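# Stack the orange-labeled carton onto the other carton

## Task

Place the carton bearing the orange label so it lies flat on top of the second carton, keeping the same face upward as it had initially, overhanging the lower carton's edge by no more than 1 cm; the stack must stay put by itself without the robot holding it, and at the end the robot must have released it and moved away.

## Robot and tools

Robot: two arms, left_arm and right_arm, each ending in a vacuum suction cup instead of fingers. The names do not tell you which side of a picture an arm appears on. Cameras: cam_low (896x504), cam_left_wrist (504x504) and cam_right_wrist (504x504), delivered in that order.

Frame: one shared scene frame. Its origin sits on the table surface midway between the arms; +x reaches out over the table, +z is up, and left_arm is on the +y side. Positions are in metres, orientations are quaternions written w first (qw, qx, qy, qz). The tracked point on each arm is the cup point, the middle of the cup rim; the cup opens along that point's own +z axis. About 4 cm back from the rim the tool widens, with body and camera extending up to roughly 9 cm sideways, so leave clearance. Reported positions can be a little off, more so at long reach.

The row: every arm command is one list of 16 numbers covering both arms, even if only one moves: left x, y, z, qw, qx, qy, qz, left suction, then right x, y, z, qw, qx, qy, qz, right suction. The pose parts are absolute targets in the scene frame, not offsets. Suction is on for any value above 0.01 and off at 0.01 or less (range -1 to 1), and it keeps its last setting, so resend the same value to leave it alone; a 0 means off. To hold an arm still, resend the exact pose from the last result where it stopped, quaternion included. A target more than 0.6 m from the arm's last reported position along any of its cup axes is refused, and nothing is sent. Each control step, the command is also clipped to within 100 mm and 16 degrees of the measured pose; if position and orientation can't both be met, position wins. Motion trails commands by about 0.17 s, and joints are speed limited, so a big move may be unfinished when the result returns.

Tools:
- execute_actions {"actions": [...], "pictures": bool}. An empty list only reports the state. One action {"rows": [[16 numbers], ...], "steps": n} runs n control steps (1/30 s each, n at most 15, default 15), one row per step, the last row repeating if rows run out. A wait {"steps": n} (n up to 300) sends nothing and returns n steps after the previous result, your reply time included.
- move {"target": [16 numbers], "speed": m/s, "stop_force": N}. Drives each cup point in a straight line toward its absolute target; both paths finish together, lasting 0.5 to 10 s (cut off at 10 s). speed is 0.002 to 0.5, default 0.25; rotation is capped at twice that in rad/s. Suction values are applied at the start. The paths ignore obstacles and the other arm. Optional stop_force (9 to 40 N, shared by both arms, not allowed in the first 0.2 s): an arm's path stops once its wrist sensor feels that much extra push opposed to its motion for 2 steps, then it backs up 2 steps and holds. Use it only with slow moves and without rotation; omit it when lifting off something the cup is pressing. The result line 'move:' reports the ending per arm: done, off_target, moving, held (a check blocked the final step), fault, or contact (stop_force ended the path); limits=paced means the target was clipped, limits=held means some steps were blocked and the arm may then jump faster than speed. Distances to targets are also given.
- wait {"seconds": 0 to 10}: lets time pass with no new command.
- zoom_image {"camera": name, "region": [x0, y0, x1, y1]}: pixel box of that camera's last image, origin top-left, at most 504x504.
- finished_scene {"scene": number}: ends and grades the current scene; cannot be undone.

Results: the state line gives each cup point's position, quaternion and velocities, plus joint positions, joint torques (raw drive outputs with offsets and noise, not contact measures), suction_measured and part_present, and Wrist force / Wrist torque in the tool's own axes (offset up to about 4 N, noise, saturates near 50 N; when pressing on a surface the force points back into the arm). 'Hand target' shows where the controller is heading. 'pose unreachable' means a clearance check altered or blocked the command; HELD marks steps that were not sent. MOTOR HOT appears from 70 °C; at 85 °C the arm is braked until it cools.

Gripping: switch suction on and press the 36 mm rim fully onto a smooth flat face, away from edges, seams or holes. suction_measured near 0 means no seal; 0.83 or more is airtight; part_present turns 1 at 0.50 and back to 0 below 0.45. Under vacuum the cup shortens, so the held item sits up to about 12 mm nearer the tool. To release, set the carton down onto its support first, then turn suction off, and move at least 15 mm away. A cup sealed on the table pins the tool until suction is off.

Avoid: pushing things off the table; collisions or pressing between arms; driving targets past a firm contact (the stiff arms fault easily). A fault comes from 150 N external force or joint torque reaching its limit (132 N m for big joints, 24.6 N m for wrist joints, carried weight included) and freezes the arm for 10 s. Drops, slips and hard hits count against you. Loose objects may occasionally get nudged by outside pushes, so check the final stack before finishing.

Each tool is called after ">>>" by a JSON object that holds its "fn" and its "kwargs", one argument or row to a line.

## Session

>>> {"fn": "execute_actions", "kwargs": {
  "actions": []
}}

Scene clock: 0.00 s of 5500.00 s.
left_arm: end_effector_position=(+0.4452, +0.5304, +0.4094) suction_measured=0.00 part_present=0 end_effector_quat_wxyz=(-0.000, -0.047, +0.999, -0.000) end_effector_velocity=(+0.000, -0.000, +0.000) end_effector_angular_velocity=(+0.000, -0.001, -0.002) | right_arm: end_effector_position=(+0.4623, -0.4269, +0.4099) suction_measured=0.00 part_present=0 end_effector_quat_wxyz=(+0.001, +0.083, +0.997, -0.000) end_effector_velocity=(+0.000, -0.000, +0.001) end_effector_angular_velocity=(-0.000, -0.001, +0.001)
Joint positions: left_arm=[-0.314 -1.747  1.518 -1.342 -1.572  1.253] | right_arm=[ 3.458 -1.396 -1.516 -1.798  1.569  1.887]
Joint velocities: left_arm=[-0.001 -0.    -0.    -0.     0.001  0.   ] | right_arm=[-0.    -0.     0.001  0.    -0.    -0.001]
Joint torques (N m, as the arm reports them, + toward a larger angle): no reading
Motor temperatures (°C, as the motors report them): left_arm=[28 24 27 33 39 31] | right_arm=[24 25 25 34 35 31]
Wrist force (N, on the end effector, along its own x y z axes, offset not removed): no reading
Wrist torque (N m, same axes, about the end effector's origin, offset not removed): no reading
Hand target (left_arm): +0.445, +0.530, +0.409; -0.000, -0.047, +0.999, -0.000
Hand target (right_arm): +0.462, -0.427, +0.410; +0.001, +0.083, +0.997, -0.000

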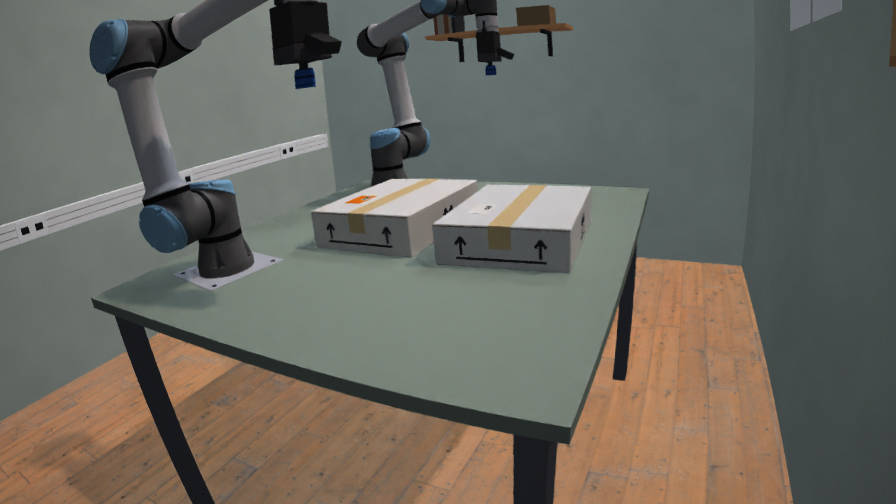

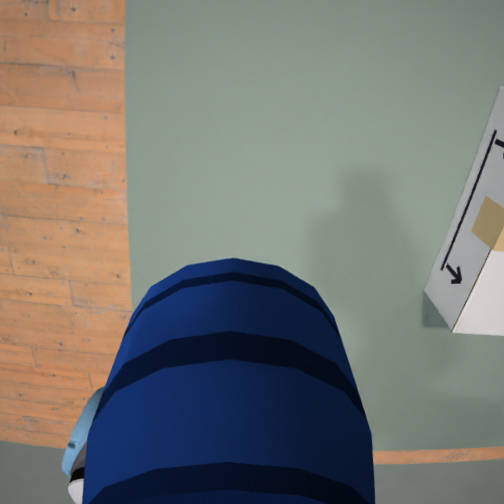

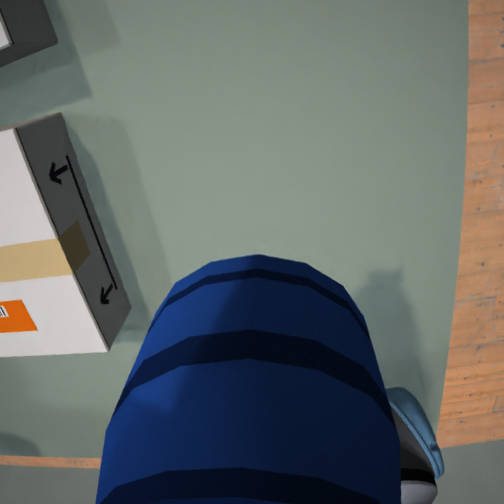

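>>> {"fn": "move", "kwargs": {
  "target": [0.45,0.2,0.55,0,0,1,0,0, 0.45,-0.2,0.55,0,0,1,0,0]
}}

Scene clock: 2.77 s of 5500.00 s.
left_arm: end_effector_position=(+0.4504, +0.2007, +0.5500) suction_measured=0.00 part_present=0 end_effector_quat_wxyz=(-0.000, -0.000, +1.000, +0.000) end_effector_velocity=(+0.000, -0.001, +0.001) end_effector_angular_velocity=(+0.003, +0.002, -0.001) | right_arm: end_effector_position=(+0.4499, -0.1999, +0.5499) suction_measured=0.00 part_present=0 end_effector_quat_wxyz=(+0.000, +0.000, +1.000, +0.001) end_effector_velocity=(-0.000, +0.001, +0.001) end_effector_angular_velocity=(-0.000, -0.000, +0.002)
Joint positions: left_arm=[-0.942 -1.364  0.73  -0.937 -1.571  0.72 ] | right_arm=[ 3.977 -1.562 -0.975 -2.174  1.572  2.24 ]
Joint velocities: left_arm=[-0.001  0.007 -0.012  0.008  0.    -0.001] | right_arm=[ 0.003 -0.002  0.004 -0.003 -0.     0.   ]
Joint torques (N m, as the arm reports them, + toward a larger angle): left_arm=[-11.14 -19.66 -34.07  -0.06   0.15  -2.29] | right_arm=[ 7.3   9.1  30.16  1.   -1.38  1.37]
Motor temperatures (°C, as the motors report them): left_arm=[28 24 27 33 39 31] | right_arm=[24 25 25 34 35 31]
Wrist force (N, on the end effector, along its own x y z axes, offset not removed): left_arm=[-1.6 -1.5 2.4] | right_arm=[-1.8 0.3 -4.0]
Wrist torque (N m, same axes, about the end effector's origin, offset not removed): left_arm=[-0.42 0.08 -0.09] | right_arm=[-0.02 0.15 -0.10]
Hand target (left_arm): +0.450, +0.201, +0.550; -0.000, -0.000, +1.000, +0.000
Hand target (right_arm): +0.450, -0.200, +0.550; +0.000, -0.000, +1.000, +0.001
Off the commanded pose (left_arm): 0.001 m, 0 deg.
Off the commanded pose (right_arm): 0.000 m, 0 deg.
move: done

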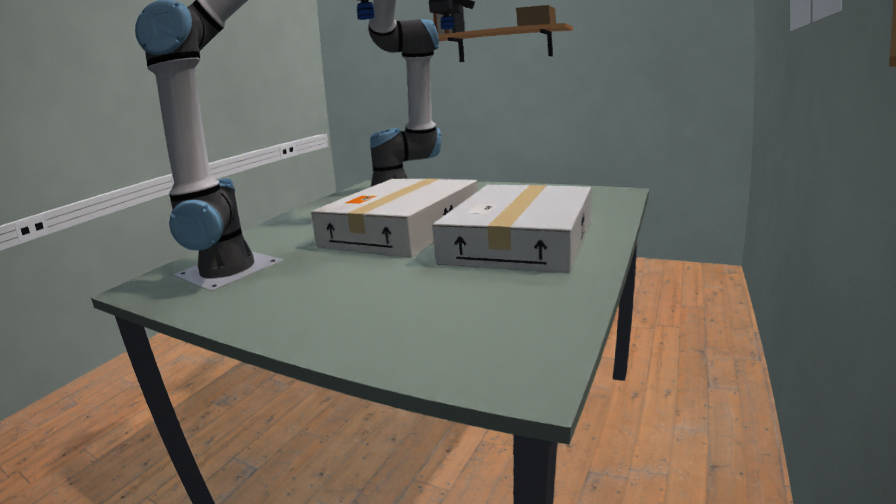

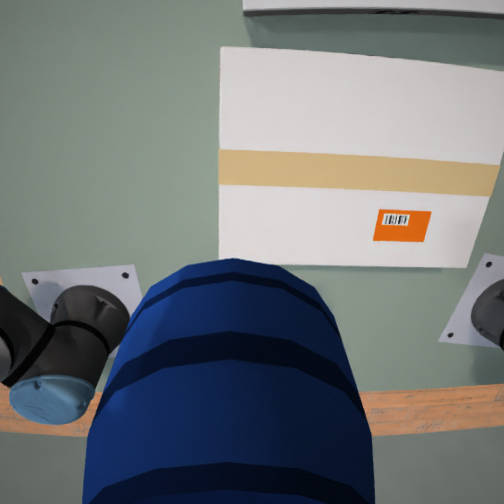

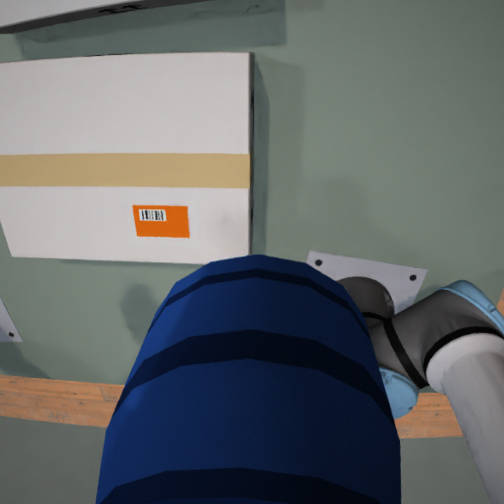

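>>> {"fn": "move", "kwargs": {
  "target": [0.3,0.12,0.3,0,0,1,0,0, 0.3,-0.12,0.3,0,0,1,0,0]
}}

Scene clock: 6.30 s of 5500.00 s.
left_arm: end_effector_position=(+0.3005, +0.1197, +0.3000) suction_measured=0.00 part_present=0 end_effector_quat_wxyz=(-0.000, +0.000, +1.000, +0.000) end_effector_velocity=(-0.000, -0.000, -0.001) end_effector_angular_velocity=(-0.001, +0.001, +0.002) | right_arm: end_effector_position=(+0.3003, -0.1195, +0.3002) suction_measured=0.00 part_present=0 end_effector_quat_wxyz=(-0.000, -0.000, +1.000, +0.001) end_effector_velocity=(-0.000, +0.001, -0.000) end_effector_angular_velocity=(+0.001, -0.002, -0.000)
Joint positions: left_arm=[-1.302 -1.675  1.738 -1.633 -1.571  0.359] | right_arm=[ 4.43  -1.17  -1.954 -1.587  1.572  2.692]
Joint velocities: left_arm=[ 0.    -0.     0.003 -0.004 -0.002 -0.002] | right_arm=[ 0.003  0.001 -0.002  0.003 -0.001  0.003]
Joint torques (N m, as the arm reports them, + toward a larger angle): left_arm=[-10.68 -24.92 -12.61  -5.08   2.69  -1.96] | right_arm=[ 7.27 20.63 19.29  4.59 -1.29  1.24]
Motor temperatures (°C, as the motors report them): left_arm=[28 24 27 33 39 31] | right_arm=[24 25 25 34 35 31]
Wrist force (N, on the end effector, along its own x y z axes, offset not removed): left_arm=[-2.3 -1.2 3.8] | right_arm=[-1.5 1.7 -2.9]
Wrist torque (N m, same axes, about the end effector's origin, offset not removed): left_arm=[-0.35 0.28 -0.11] | right_arm=[0.14 0.16 -0.08]
Hand target (left_arm): +0.300, +0.120, +0.300; -0.000, +0.000, +1.000, +0.000
Hand target (right_arm): +0.300, -0.119, +0.300; -0.000, -0.000, +1.000, +0.001
Off the commanded pose (left_arm): 0.001 m, 0 deg.
Off the commanded pose (right_arm): 0.001 m, 0 deg.
move: done

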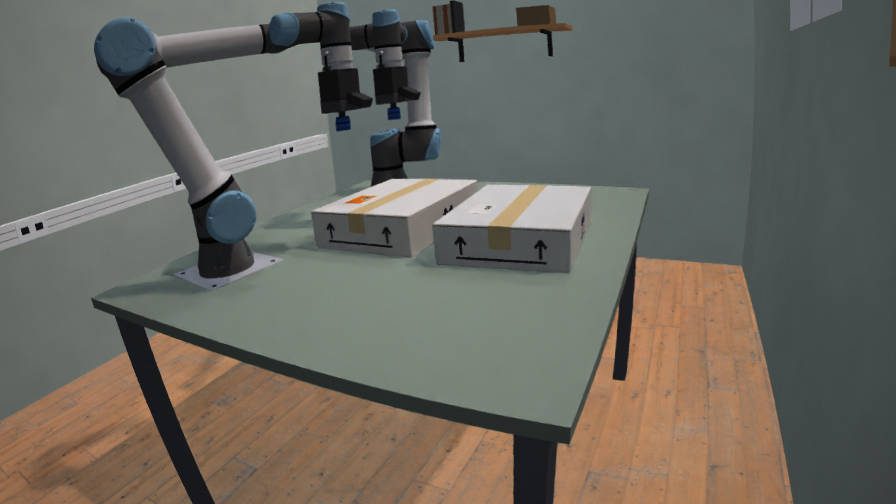

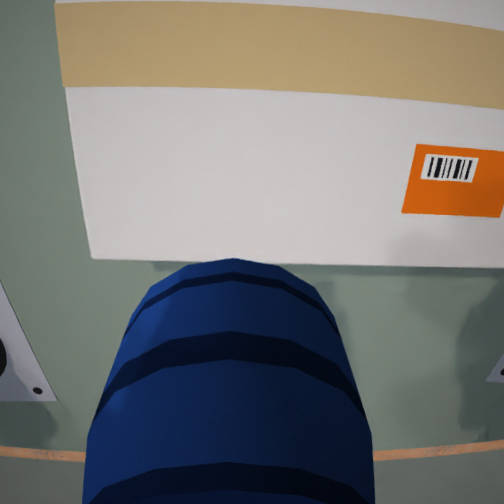

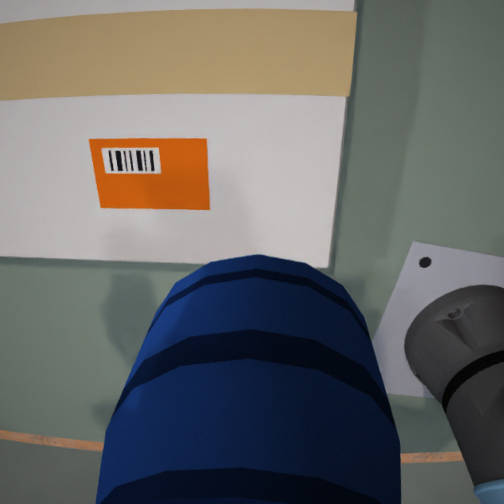

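>>> {"fn": "move", "kwargs": {
  "target": [0.27,0.12,0.17,0,0,1,0,0, 0.43,-0.10,0.17,0,0,1,0,0]
}}

Scene clock: 9.50 s of 5500.00 s.
left_arm: end_effector_position=(+0.2701, +0.1198, +0.1700) suction_measured=0.00 part_present=0 end_effector_quat_wxyz=(-0.000, +0.000, +1.000, +0.000) end_effector_velocity=(+0.000, -0.001, -0.000) end_effector_angular_velocity=(-0.003, -0.001, -0.000) | right_arm: end_effector_position=(+0.4302, -0.1000, +0.1701) suction_measured=0.00 part_present=0 end_effector_quat_wxyz=(+0.000, +0.000, +1.000, -0.000) end_effector_velocity=(+0.001, +0.001, -0.001) end_effector_angular_velocity=(-0.000, +0.001, +0.001)
Joint positions: left_arm=[-1.368 -1.645  2.053 -1.979 -1.571  0.294] | right_arm=[ 4.176 -1.544 -2.008 -1.16   1.57   2.439]
Joint velocities: left_arm=[-0.001  0.001  0.001 -0.005 -0.    -0.   ] | right_arm=[-0.    -0.004  0.001  0.003  0.    -0.001]
Joint torques (N m, as the arm reports them, + toward a larger angle): left_arm=[-10.52 -10.57  -8.9   -4.91   2.84  -2.07] | right_arm=[-7.47 10.23 32.32  4.92  1.47 -1.37]
Motor temperatures (°C, as the motors report them): left_arm=[28 24 27 33 39 31] | right_arm=[24 25 25 34 35 31]
Wrist force (N, on the end effector, along its own x y z axes, offset not removed): left_arm=[-1.0 -0.1 3.0] | right_arm=[-0.7 1.3 -1.7]
Wrist torque (N m, same axes, about the end effector's origin, offset not removed): left_arm=[-0.06 0.02 -0.05] | right_arm=[0.14 -0.04 -0.06]
Hand target (left_arm): +0.270, +0.120, +0.170; -0.000, +0.000, +1.000, +0.000
Hand target (right_arm): +0.430, -0.100, +0.170; +0.000, -0.000, +1.000, -0.000
Off the commanded pose (left_arm): 0.000 m, 0 deg.
Off the commanded pose (right_arm): 0.000 m, 0 deg.
move: done

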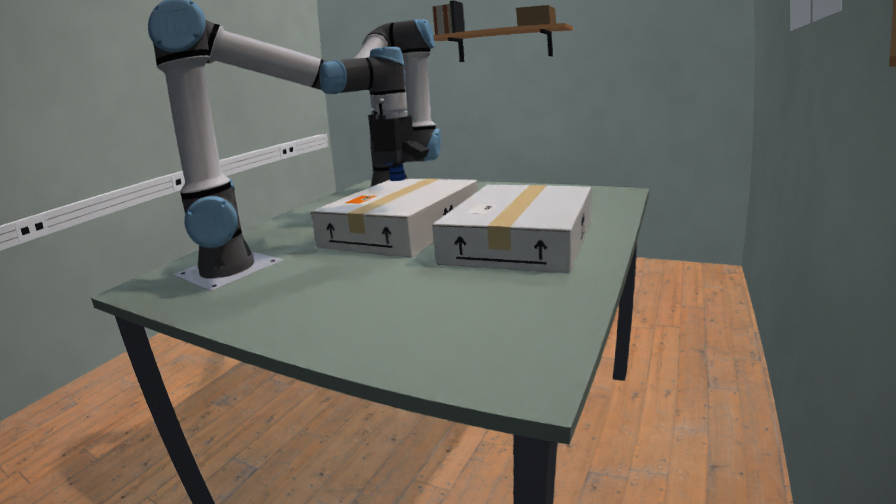

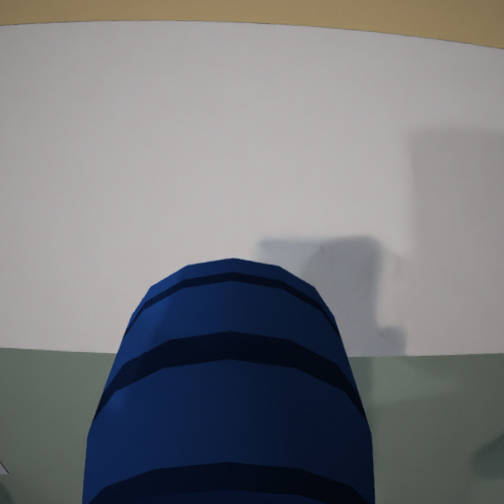

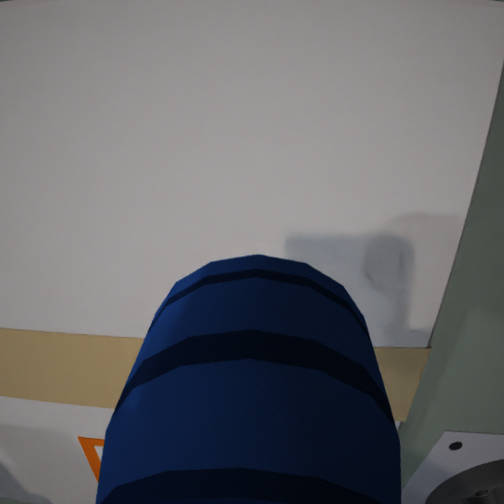

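>>> {"fn": "move", "kwargs": {
  "target": [0.63,0.12,0.3,0,0,1,0,0, 0.63,-0.12,0.3,0,0,1,0,0]
}}

Scene clock: 13.97 s of 5500.00 s.
left_arm: end_effector_position=(+0.6297, +0.1205, +0.3003) suction_measured=0.00 part_present=0 end_effector_quat_wxyz=(+0.000, -0.000, +1.000, -0.000) end_effector_velocity=(+0.002, +0.000, +0.000) end_effector_angular_velocity=(+0.001, +0.001, +0.001) | right_arm: end_effector_position=(+0.6298, -0.1204, +0.3001) suction_measured=0.00 part_present=0 end_effector_quat_wxyz=(+0.000, +0.000, +1.000, -0.000) end_effector_velocity=(+0.001, -0.000, +0.000) end_effector_angular_velocity=(+0.001, +0.001, -0.001)
Joint positions: left_arm=[-0.823 -1.051  0.976 -1.496 -1.571  0.838] | right_arm=[ 3.898 -1.882 -1.276 -1.555  1.57   2.161]
Joint velocities: left_arm=[ 0.002  0.005 -0.009  0.005  0.001  0.001] | right_arm=[-0.001 -0.001  0.003 -0.002  0.001 -0.001]
Joint torques (N m, as the arm reports them, + toward a larger angle): left_arm=[ 11.48 -35.89 -37.23   0.14  -2.49   1.99] | right_arm=[-7.21 26.49 33.75  0.98  1.54 -1.47]
Motor temperatures (°C, as the motors report them): left_arm=[28 24 27 33 39 31] | right_arm=[24 25 25 34 35 31]
Wrist force (N, on the end effector, along its own x y z axes, offset not removed): left_arm=[-0.6 -2.1 2.3] | right_arm=[-1.8 0.3 -2.7]
Wrist torque (N m, same axes, about the end effector's origin, offset not removed): left_arm=[-0.59 0.02 -0.04] | right_arm=[-0.12 0.26 -0.16]
Hand target (left_arm): +0.630, +0.120, +0.300; +0.000, +0.000, +1.000, -0.000
Hand target (right_arm): +0.630, -0.120, +0.300; +0.000, +0.000, +1.000, -0.000
Off the commanded pose (left_arm): 0.001 m, 0 deg.
Off the commanded pose (right_arm): 0.000 m, 0 deg.
move: done

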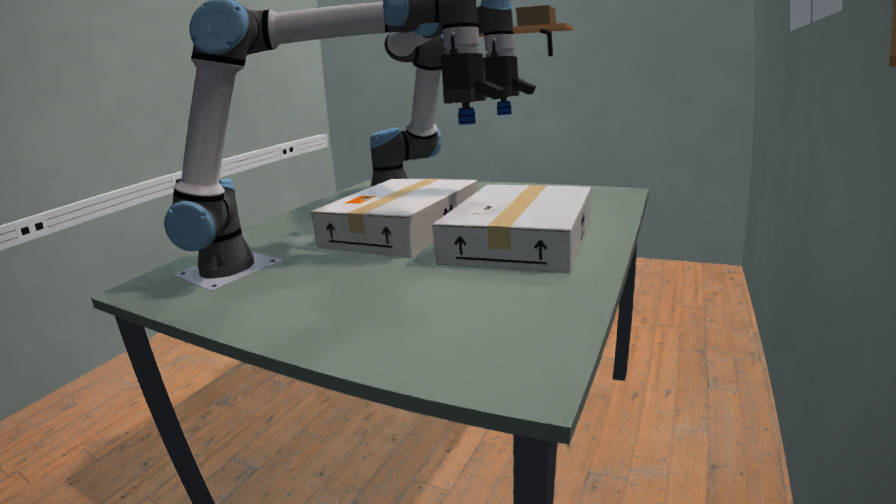

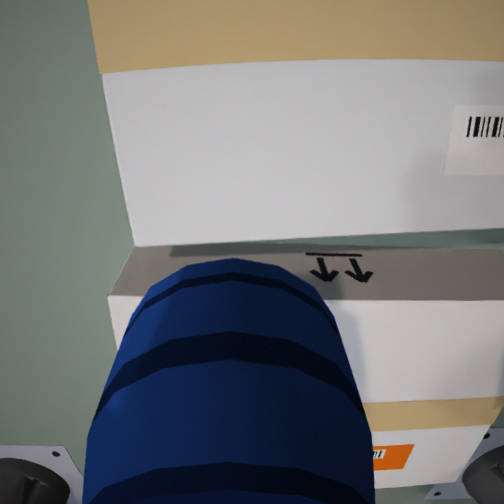

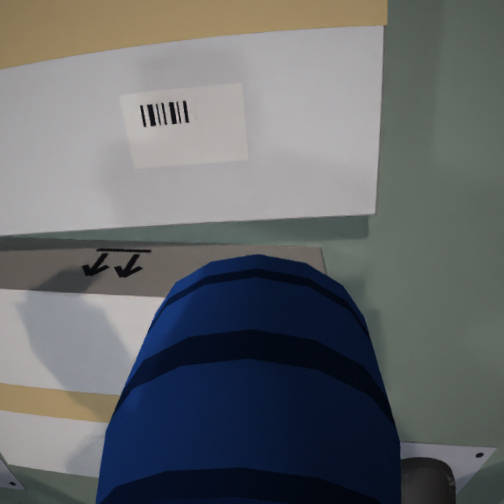

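>>> {"fn": "move", "kwargs": {
  "target": [0.64,0.084,0.3,0,0,1,0,0, 0.678,-0.156,0.3,0,0,1,0,0]
}}

Scene clock: 18.33 s of 5500.00 s.
left_arm: end_effector_position=(+0.6400, +0.0841, +0.3000) suction_measured=0.00 part_present=0 end_effector_quat_wxyz=(-0.000, -0.000, +1.000, -0.000) end_effector_velocity=(+0.001, +0.000, -0.000) end_effector_angular_velocity=(+0.001, -0.000, +0.001) | right_arm: end_effector_position=(+0.6779, -0.1560, +0.3000) suction_measured=0.00 part_present=0 end_effector_quat_wxyz=(+0.000, +0.000, +1.000, -0.000) end_effector_velocity=(+0.001, -0.000, +0.000) end_effector_angular_velocity=(+0.000, -0.000, +0.000)
Joint positions: left_arm=[-0.851 -0.966  0.841 -1.446 -1.571  0.811] | right_arm=[ 3.811 -1.968 -1.158 -1.587  1.571  2.074]
Joint velocities: left_arm=[ 0.001  0.003 -0.005  0.002  0.001 -0.   ] | right_arm=[-0.001 -0.003  0.005 -0.002 -0.    -0.001]
Joint torques (N m, as the arm reports them, + toward a larger angle): left_arm=[-10.22 -39.09 -38.39  -0.02   2.81  -2.16] | right_arm=[-6.28 30.   34.96  1.11  1.49 -1.27]
Motor temperatures (°C, as the motors report them): left_arm=[28 24 27 33 39 31] | right_arm=[24 25 25 34 35 31]
Wrist force (N, on the end effector, along its own x y z axes, offset not removed): left_arm=[-0.9 -0.7 4.4] | right_arm=[-1.6 1.4 -2.2]
Wrist torque (N m, same axes, about the end effector's origin, offset not removed): left_arm=[-0.15 0.03 -0.08] | right_arm=[0.21 0.27 -0.14]
Hand target (left_arm): +0.640, +0.084, +0.300; -0.000, -0.000, +1.000, +0.000
Hand target (right_arm): +0.678, -0.156, +0.300; +0.000, +0.000, +1.000, -0.000
Off the commanded pose (left_arm): 0.000 m, 0 deg.
Off the commanded pose (right_arm): 0.000 m, 0 deg.
After step 90, 0.53 s passed at rest.
move: done

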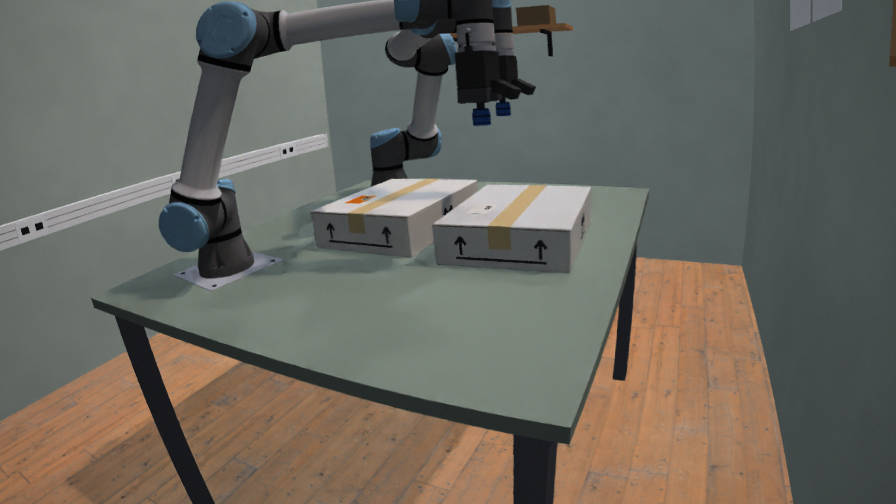

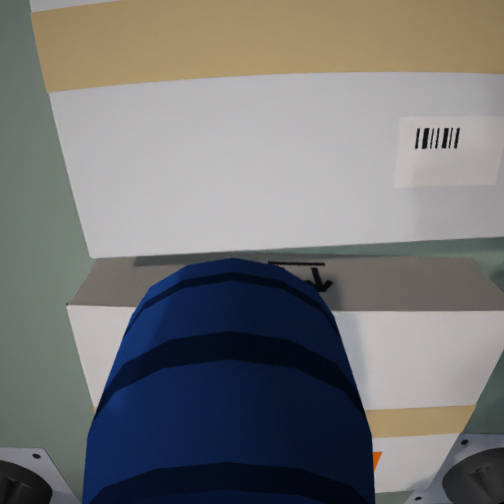

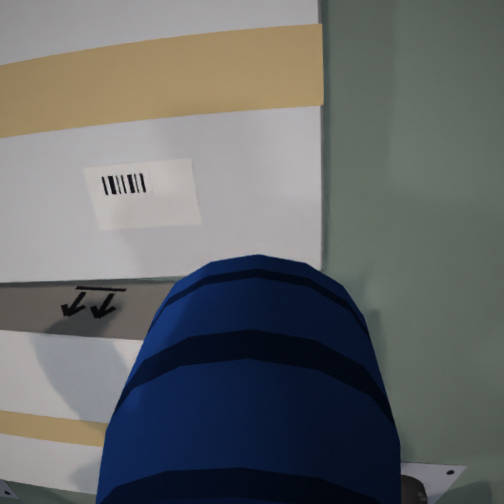

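>>> {"fn": "move", "kwargs": {
  "target": [0.285,0.12,0.14,0,0,1,0,0, 0.43,-0.10,0.14,0,0,1,0,0],
  "speed": 0.35
}}

>>> {"fn": "move", "kwargs": {
  "target": [0.285,0.12,0.06,0,0,1,0,1, 0.43,-0.10,0.06,0,0,1,0,1],
  "speed": 0.02,
  "stop_force": 12
}}

Scene clock: 24.53 s of 5500.00 s.
left_arm: end_effector_position=(+0.2852, +0.1194, +0.1397) suction_measured=0.00 part_present=0 end_effector_quat_wxyz=(-0.000, +0.000, +1.000, +0.000) end_effector_velocity=(-0.001, +0.000, -0.000) end_effector_angular_velocity=(-0.001, -0.002, +0.001) | right_arm: end_effector_position=(+0.4302, -0.0995, +0.1399) suction_measured=0.00 part_present=0 end_effector_quat_wxyz=(-0.000, -0.000, +1.000, +0.001) end_effector_velocity=(-0.001, +0.001, -0.000) end_effector_angular_velocity=(+0.001, -0.001, +0.001)
Joint positions: left_arm=[-1.335 -1.587  2.084 -2.068 -1.571  0.327] | right_arm=[ 4.176 -1.58  -2.059 -1.073  1.572  2.439]
Joint velocities: left_arm=[-0.002 -0.002  0.003 -0.004  0.001 -0.003] | right_arm=[ 0.002  0.001 -0.002  0.002  0.     0.001]
Joint torques (N m, as the arm reports them, + toward a larger angle): left_arm=[-10.69 -27.21  -8.89  -4.78   2.66  -2.  ] | right_arm=[ 8.77 35.2  14.95  4.65 -1.38  1.17]
Motor temperatures (°C, as the motors report them): left_arm=[28 24 27 33 39 31] | right_arm=[24 25 25 34 35 31]
Wrist force (N, on the end effector, along its own x y z axes, offset not removed): left_arm=[0.4 -1.7 2.2] | right_arm=[-0.8 2.2 -1.5]
Wrist torque (N m, same axes, about the end effector's origin, offset not removed): left_arm=[-0.45 -0.17 -0.04] | right_arm=[0.26 0.06 -0.04]
Hand target (left_arm): +0.285, +0.119, +0.140; -0.000, +0.000, +1.000, +0.000
Hand target (right_arm): +0.430, -0.100, +0.140; -0.000, -0.000, +1.000, +0.001
Off the commanded pose (left_arm): 0.001 m, 0 deg.
Off the commanded pose (right_arm): 0.001 m, 0 deg.
After step 90, 1.50 s passed at rest.
move: done

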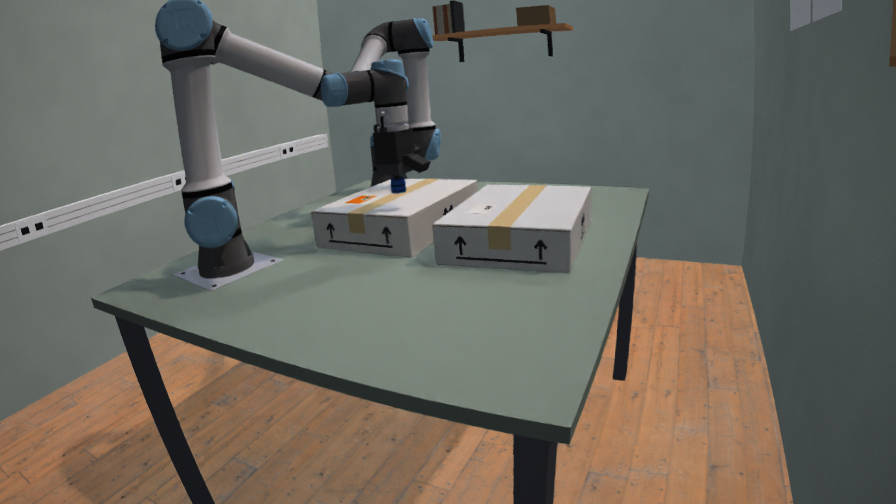

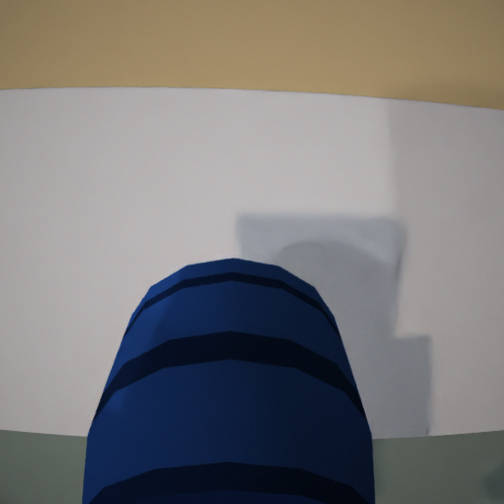

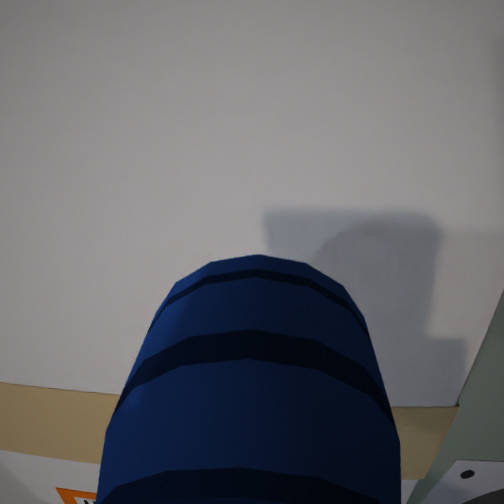

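Scene clock: 27.50 s of 5500.00 s.
left_arm: end_effector_position=(+0.2851, +0.1199, +0.0879) suction_measured=0.95 part_present=1 end_effector_quat_wxyz=(-0.000, -0.000, +1.000, +0.000) end_effector_velocity=(-0.001, +0.001, +0.002) end_effector_angular_velocity=(+0.006, +0.003, -0.001) | right_arm: end_effector_position=(+0.4301, -0.0997, +0.0881) suction_measured=0.91 part_present=1 end_effector_quat_wxyz=(-0.000, -0.000, +1.000, +0.000) end_effector_velocity=(-0.001, -0.001, +0.002) end_effector_angular_velocity=(-0.004, +0.003, +0.001)
Joint positions: left_arm=[-1.335 -1.51   2.163 -2.223 -1.571  0.327] | right_arm=[ 4.176 -1.656 -2.136 -0.921  1.571  2.439]
Joint velocities: left_arm=[-0.001 -0.004 -0.005  0.015 -0.001  0.   ] | right_arm=[ 0.001  0.003  0.004 -0.013 -0.    -0.001]
Joint torques (N m, as the arm reports them, + toward a larger angle): left_arm=[-10.39 -10.79 -20.7    1.01  -0.6   -2.16] | right_arm=[ 5.03 12.88 14.38  0.08 -0.76  1.39]
Motor temperatures (°C, as the motors report them): left_arm=[28 24 27 33 39 31] | right_arm=[24 25 25 34 35 31]
Wrist force (N, on the end effector, along its own x y z axes, offset not removed): left_arm=[6.6 12.6 -46.7] | right_arm=[14.3 -12.3 -50.0]
Wrist torque (N m, same axes, about the end effector's origin, offset not removed): left_arm=[-0.37 -0.28 -0.07] | right_arm=[-0.39 0.06 -0.25]
Hand target (left_arm): +0.285, +0.120, +0.088; -0.000, +0.000, +1.000, +0.000
Hand target (right_arm): +0.430, -0.100, +0.088; +0.000, -0.000, +1.000, +0.000
Off the commanded pose (left_arm): 0.028 m, 0 deg.
Off the commanded pose (right_arm): 0.028 m, 0 deg.
move: contact (left_arm, right_arm)

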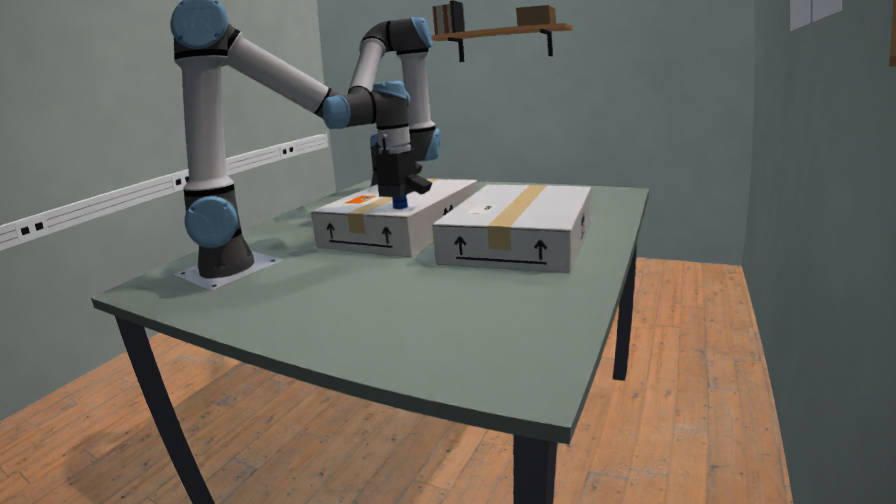

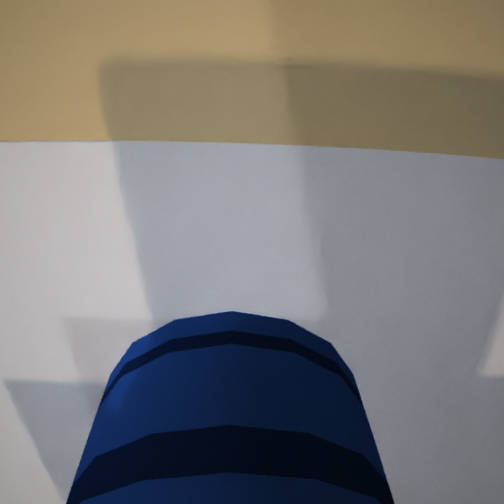

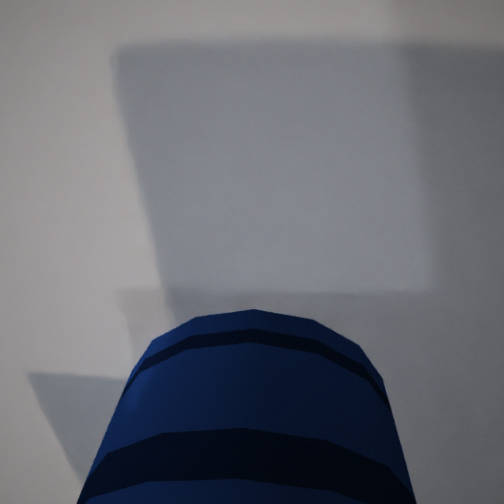

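Carton height is about 0.10. I'll lift it now.

>>> {"fn": "move", "kwargs": {
  "target": [0.285,0.12,0.225,0,0,1,0,1, 0.43,-0.10,0.225,0,0,1,0,1],
  "speed": 0.12
}}

>>> {"fn": "move", "kwargs": {
  "target": [0.634,0.0895,0.225,0,-0.03925,0.99923,0,1, 0.796,-0.1185,0.225,0,-0.03925,0.99923,0,1],
  "speed": 0.15
}}

Scene clock: 30.37 s of 5500.00 s.
left_arm: end_effector_position=(+0.2850, +0.1202, +0.2249) suction_measured=0.95 part_present=1 end_effector_quat_wxyz=(+0.000, +0.000, +1.000, +0.000) end_effector_velocity=(+0.000, +0.000, +0.001) end_effector_angular_velocity=(+0.001, +0.000, -0.001) | right_arm: end_effector_position=(+0.4299, -0.1002, +0.2250) suction_measured=0.91 part_present=1 end_effector_quat_wxyz=(+0.000, +0.000, +1.000, -0.000) end_effector_velocity=(-0.000, +0.000, +0.000) end_effector_angular_velocity=(-0.002, +0.002, -0.000)
Joint positions: left_arm=[-1.335 -1.671  1.928 -1.828 -1.571  0.327] | right_arm=[ 4.176 -1.498 -1.904 -1.311  1.571  2.439]
Joint velocities: left_arm=[ 0.    -0.    -0.002  0.003  0.     0.001] | right_arm=[ 0.    -0.001  0.003 -0.004  0.     0.   ]
Joint torques (N m, as the arm reports them, + toward a larger angle): left_arm=[-10.48 -32.4  -43.38  -0.23  -0.03  -1.17] | right_arm=[ 1.47 42.95 40.21  2.19 -1.34  1.5 ]
Motor temperatures (°C, as the motors report them): left_arm=[28 24 27 33 39 31] | right_arm=[24 25 25 34 35 31]
Wrist force (N, on the end effector, along its own x y z axes, offset not removed): left_arm=[-2.8 -5.0 18.4] | right_arm=[0.1 5.2 15.4]
Wrist torque (N m, same axes, about the end effector's origin, offset not removed): left_arm=[-0.48 -0.06 -0.01] | right_arm=[-0.02 0.17 -0.28]
Hand target (left_arm): +0.285, +0.120, +0.225; -0.000, +0.000, +1.000, -0.000
Hand target (right_arm): +0.430, -0.100, +0.225; +0.000, -0.000, +1.000, +0.000
Off the commanded pose (left_arm): 0.000 m, 0 deg.
Off the commanded pose (right_arm): 0.000 m, 0 deg.
move: done

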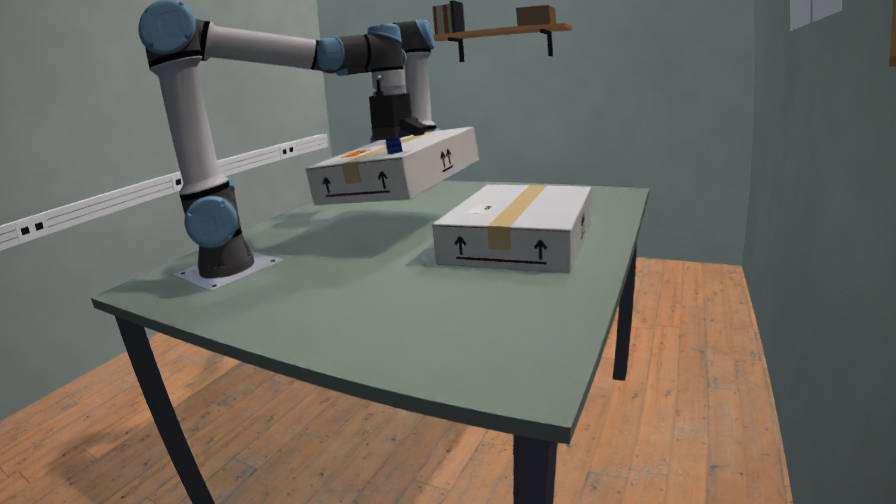

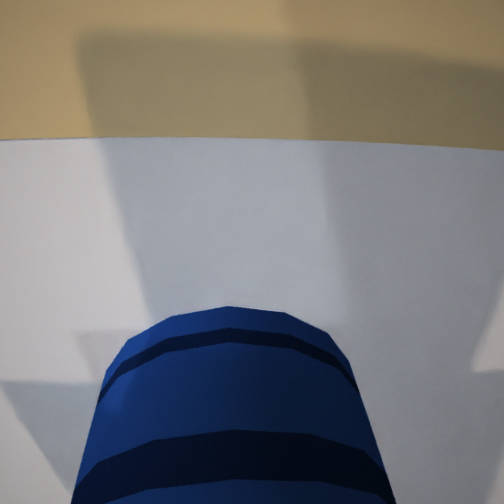

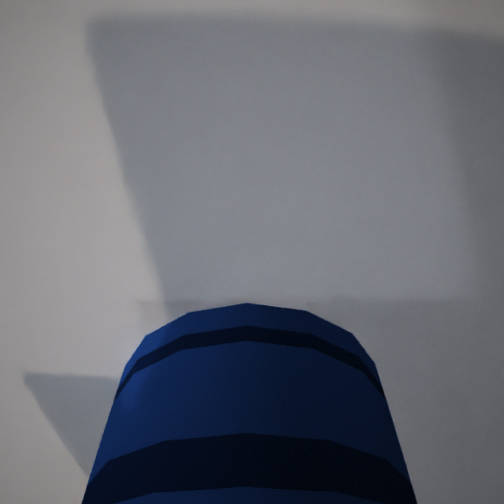

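Scene clock: 33.30 s of 5500.00 s.
left_arm: end_effector_position=(+0.6339, +0.0899, +0.2253) suction_measured=0.95 part_present=1 end_effector_quat_wxyz=(+0.000, -0.039, +0.999, -0.000) end_effector_velocity=(+0.000, -0.000, -0.000) end_effector_angular_velocity=(+0.003, +0.002, -0.001) | right_arm: end_effector_position=(+0.7958, -0.1190, +0.2251) suction_measured=0.91 part_present=1 end_effector_quat_wxyz=(+0.000, -0.039, +0.999, -0.001) end_effector_velocity=(+0.001, +0.000, +0.000) end_effector_angular_velocity=(-0.001, +0.002, -0.000)
Joint positions: left_arm=[-0.851 -0.994  1.078 -1.655 -1.571  0.732] | right_arm=[ 3.78  -2.322 -0.787 -1.603  1.57   1.965]
Joint velocities: left_arm=[-0.     0.003 -0.005  0.005  0.001  0.001] | right_arm=[-0.    -0.005  0.01  -0.007  0.    -0.   ]
Joint torques (N m, as the arm reports them, + toward a larger angle): left_arm=[ 12.18 -49.5  -45.97  -1.55  -2.63   1.81] | right_arm=[-6.67 59.22 42.55  2.49  1.49 -1.49]
Motor temperatures (°C, as the motors report them): left_arm=[28 24 27 33 39 31] | right_arm=[24 25 25 34 35 31]
Wrist force (N, on the end effector, along its own x y z axes, offset not removed): left_arm=[0.5 -1.6 18.7] | right_arm=[-1.7 0.5 14.9]
Wrist torque (N m, same axes, about the end effector's origin, offset not removed): left_arm=[-0.52 -0.34 -0.09] | right_arm=[-0.14 -0.06 -0.09]
Hand target (left_arm): +0.634, +0.090, +0.225; +0.000, -0.039, +0.999, -0.000
Hand target (right_arm): +0.796, -0.119, +0.225; +0.000, -0.039, +0.999, -0.001
Off the commanded pose (left_arm): 0.001 m, 0 deg.
Off the commanded pose (right_arm): 0.001 m, 0 deg.
move: done

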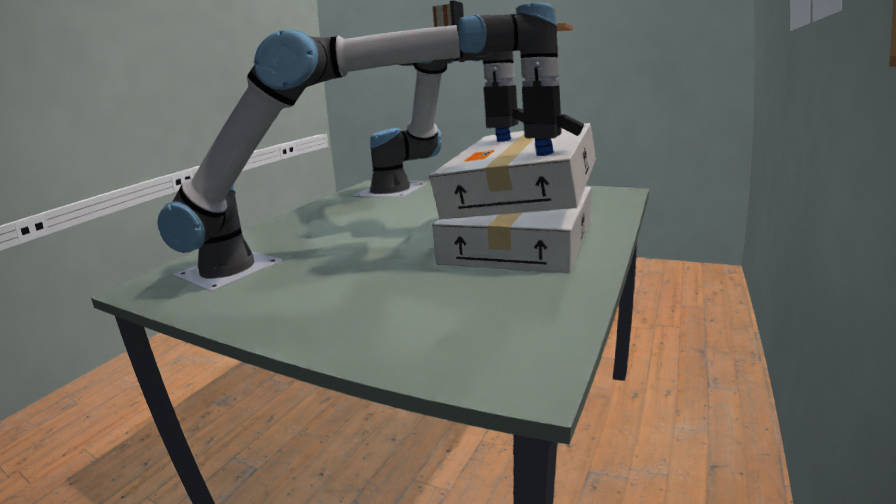

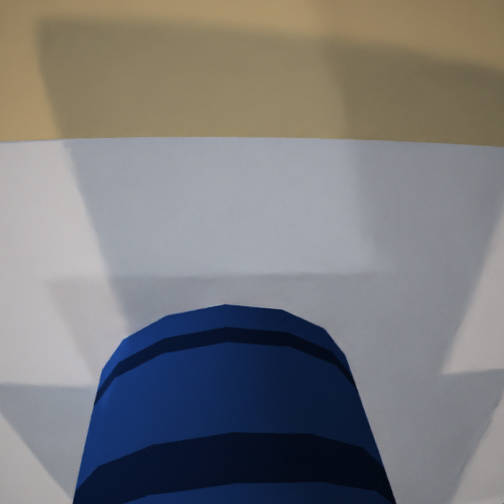

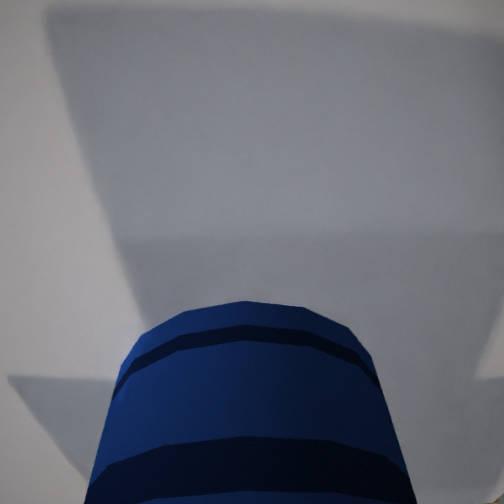

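>>> {"fn": "move", "kwargs": {
  "target": [0.634,0.0895,0.17,0,-0.03925,0.99923,0,1, 0.796,-0.1185,0.17,0,-0.03925,0.99923,0,1],
  "speed": 0.015,
  "stop_force": 12
}}

>>> {"fn": "zoom_image", "kwargs": {
  "camera": "cam_low",
  "region": [400, 100, 650, 300]
}}

Scene clock: 37.53 s of 5500.00 s.
left_arm: end_effector_position=(+0.6340, +0.0896, +0.1821) suction_measured=0.95 part_present=1 end_effector_quat_wxyz=(+0.000, -0.039, +0.999, +0.000) end_effector_velocity=(-0.000, +0.001, +0.002) end_effector_angular_velocity=(+0.002, +0.003, +0.001) | right_arm: end_effector_position=(+0.7960, -0.1186, +0.1827) suction_measured=0.91 part_present=1 end_effector_quat_wxyz=(+0.000, -0.039, +0.999, -0.000) end_effector_velocity=(-0.001, +0.001, +0.002) end_effector_angular_velocity=(-0.000, +0.001, +0.002)
Joint positions: left_arm=[-0.851 -0.978  1.164 -1.756 -1.571  0.732] | right_arm=[ 3.78  -2.326 -0.888 -1.498  1.571  1.965]
Joint velocities: left_arm=[ 0.     0.    -0.006  0.01  -0.    -0.001] | right_arm=[ 0.001  0.001  0.004 -0.006  0.    -0.   ]
Joint torques (N m, as the arm reports them, + toward a larger angle): left_arm=[-12.87 -38.61 -32.05  -0.37   2.    -1.98] | right_arm=[11.95 47.77 30.57 -0.95  2.54  1.48]
Motor temperatures (°C, as the motors report them): left_arm=[28 24 27 33 39 31] | right_arm=[24 25 25 34 35 31]
Wrist force (N, on the end effector, along its own x y z axes, offset not removed): left_arm=[3.7 8.7 -17.3] | right_arm=[-11.1 -5.4 -5.5]
Wrist torque (N m, same axes, about the end effector's origin, offset not removed): left_arm=[-0.04 -0.13 -0.15] | right_arm=[-0.29 0.31 -0.15]
Hand target (left_arm): +0.634, +0.090, +0.183; +0.000, -0.039, +0.999, -0.000
Hand target (right_arm): +0.796, -0.119, +0.183; +0.000, -0.039, +0.999, -0.000
Off the commanded pose (left_arm): 0.012 m, 0 deg.
Off the commanded pose (right_arm): 0.013 m, 0 deg.
move: contact (left_arm, right_arm)

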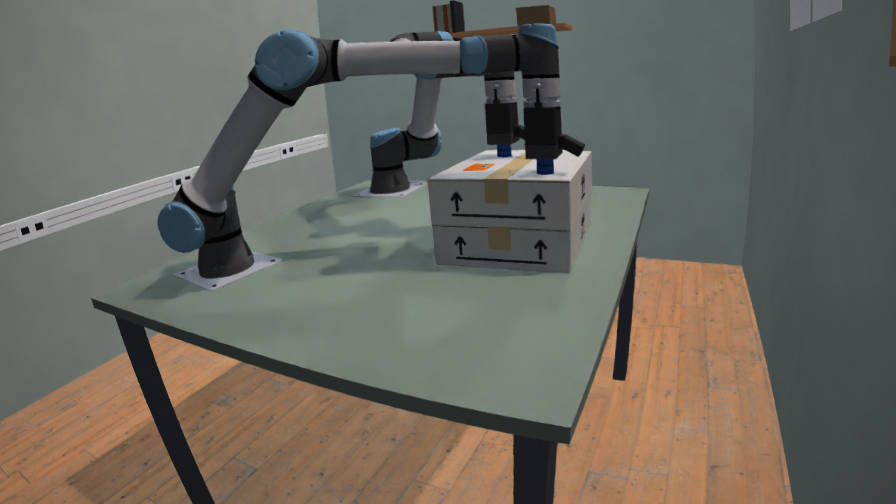

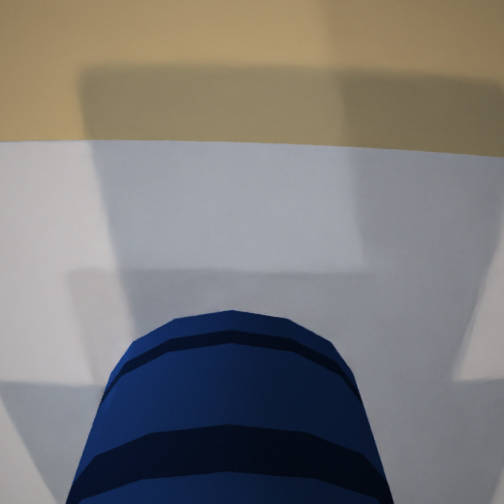

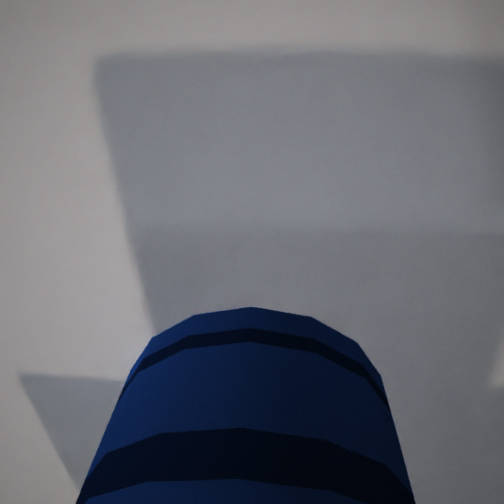

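Region (400, 100, 650, 300) of cam_low's 896x504 image, scaled by 2.016, with more detail than that image has; it fills the top 403 rows of this view, and the rest is white.

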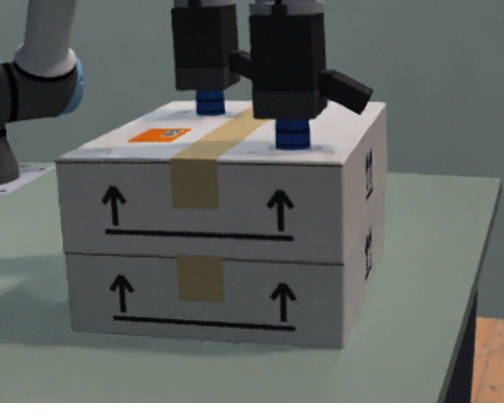

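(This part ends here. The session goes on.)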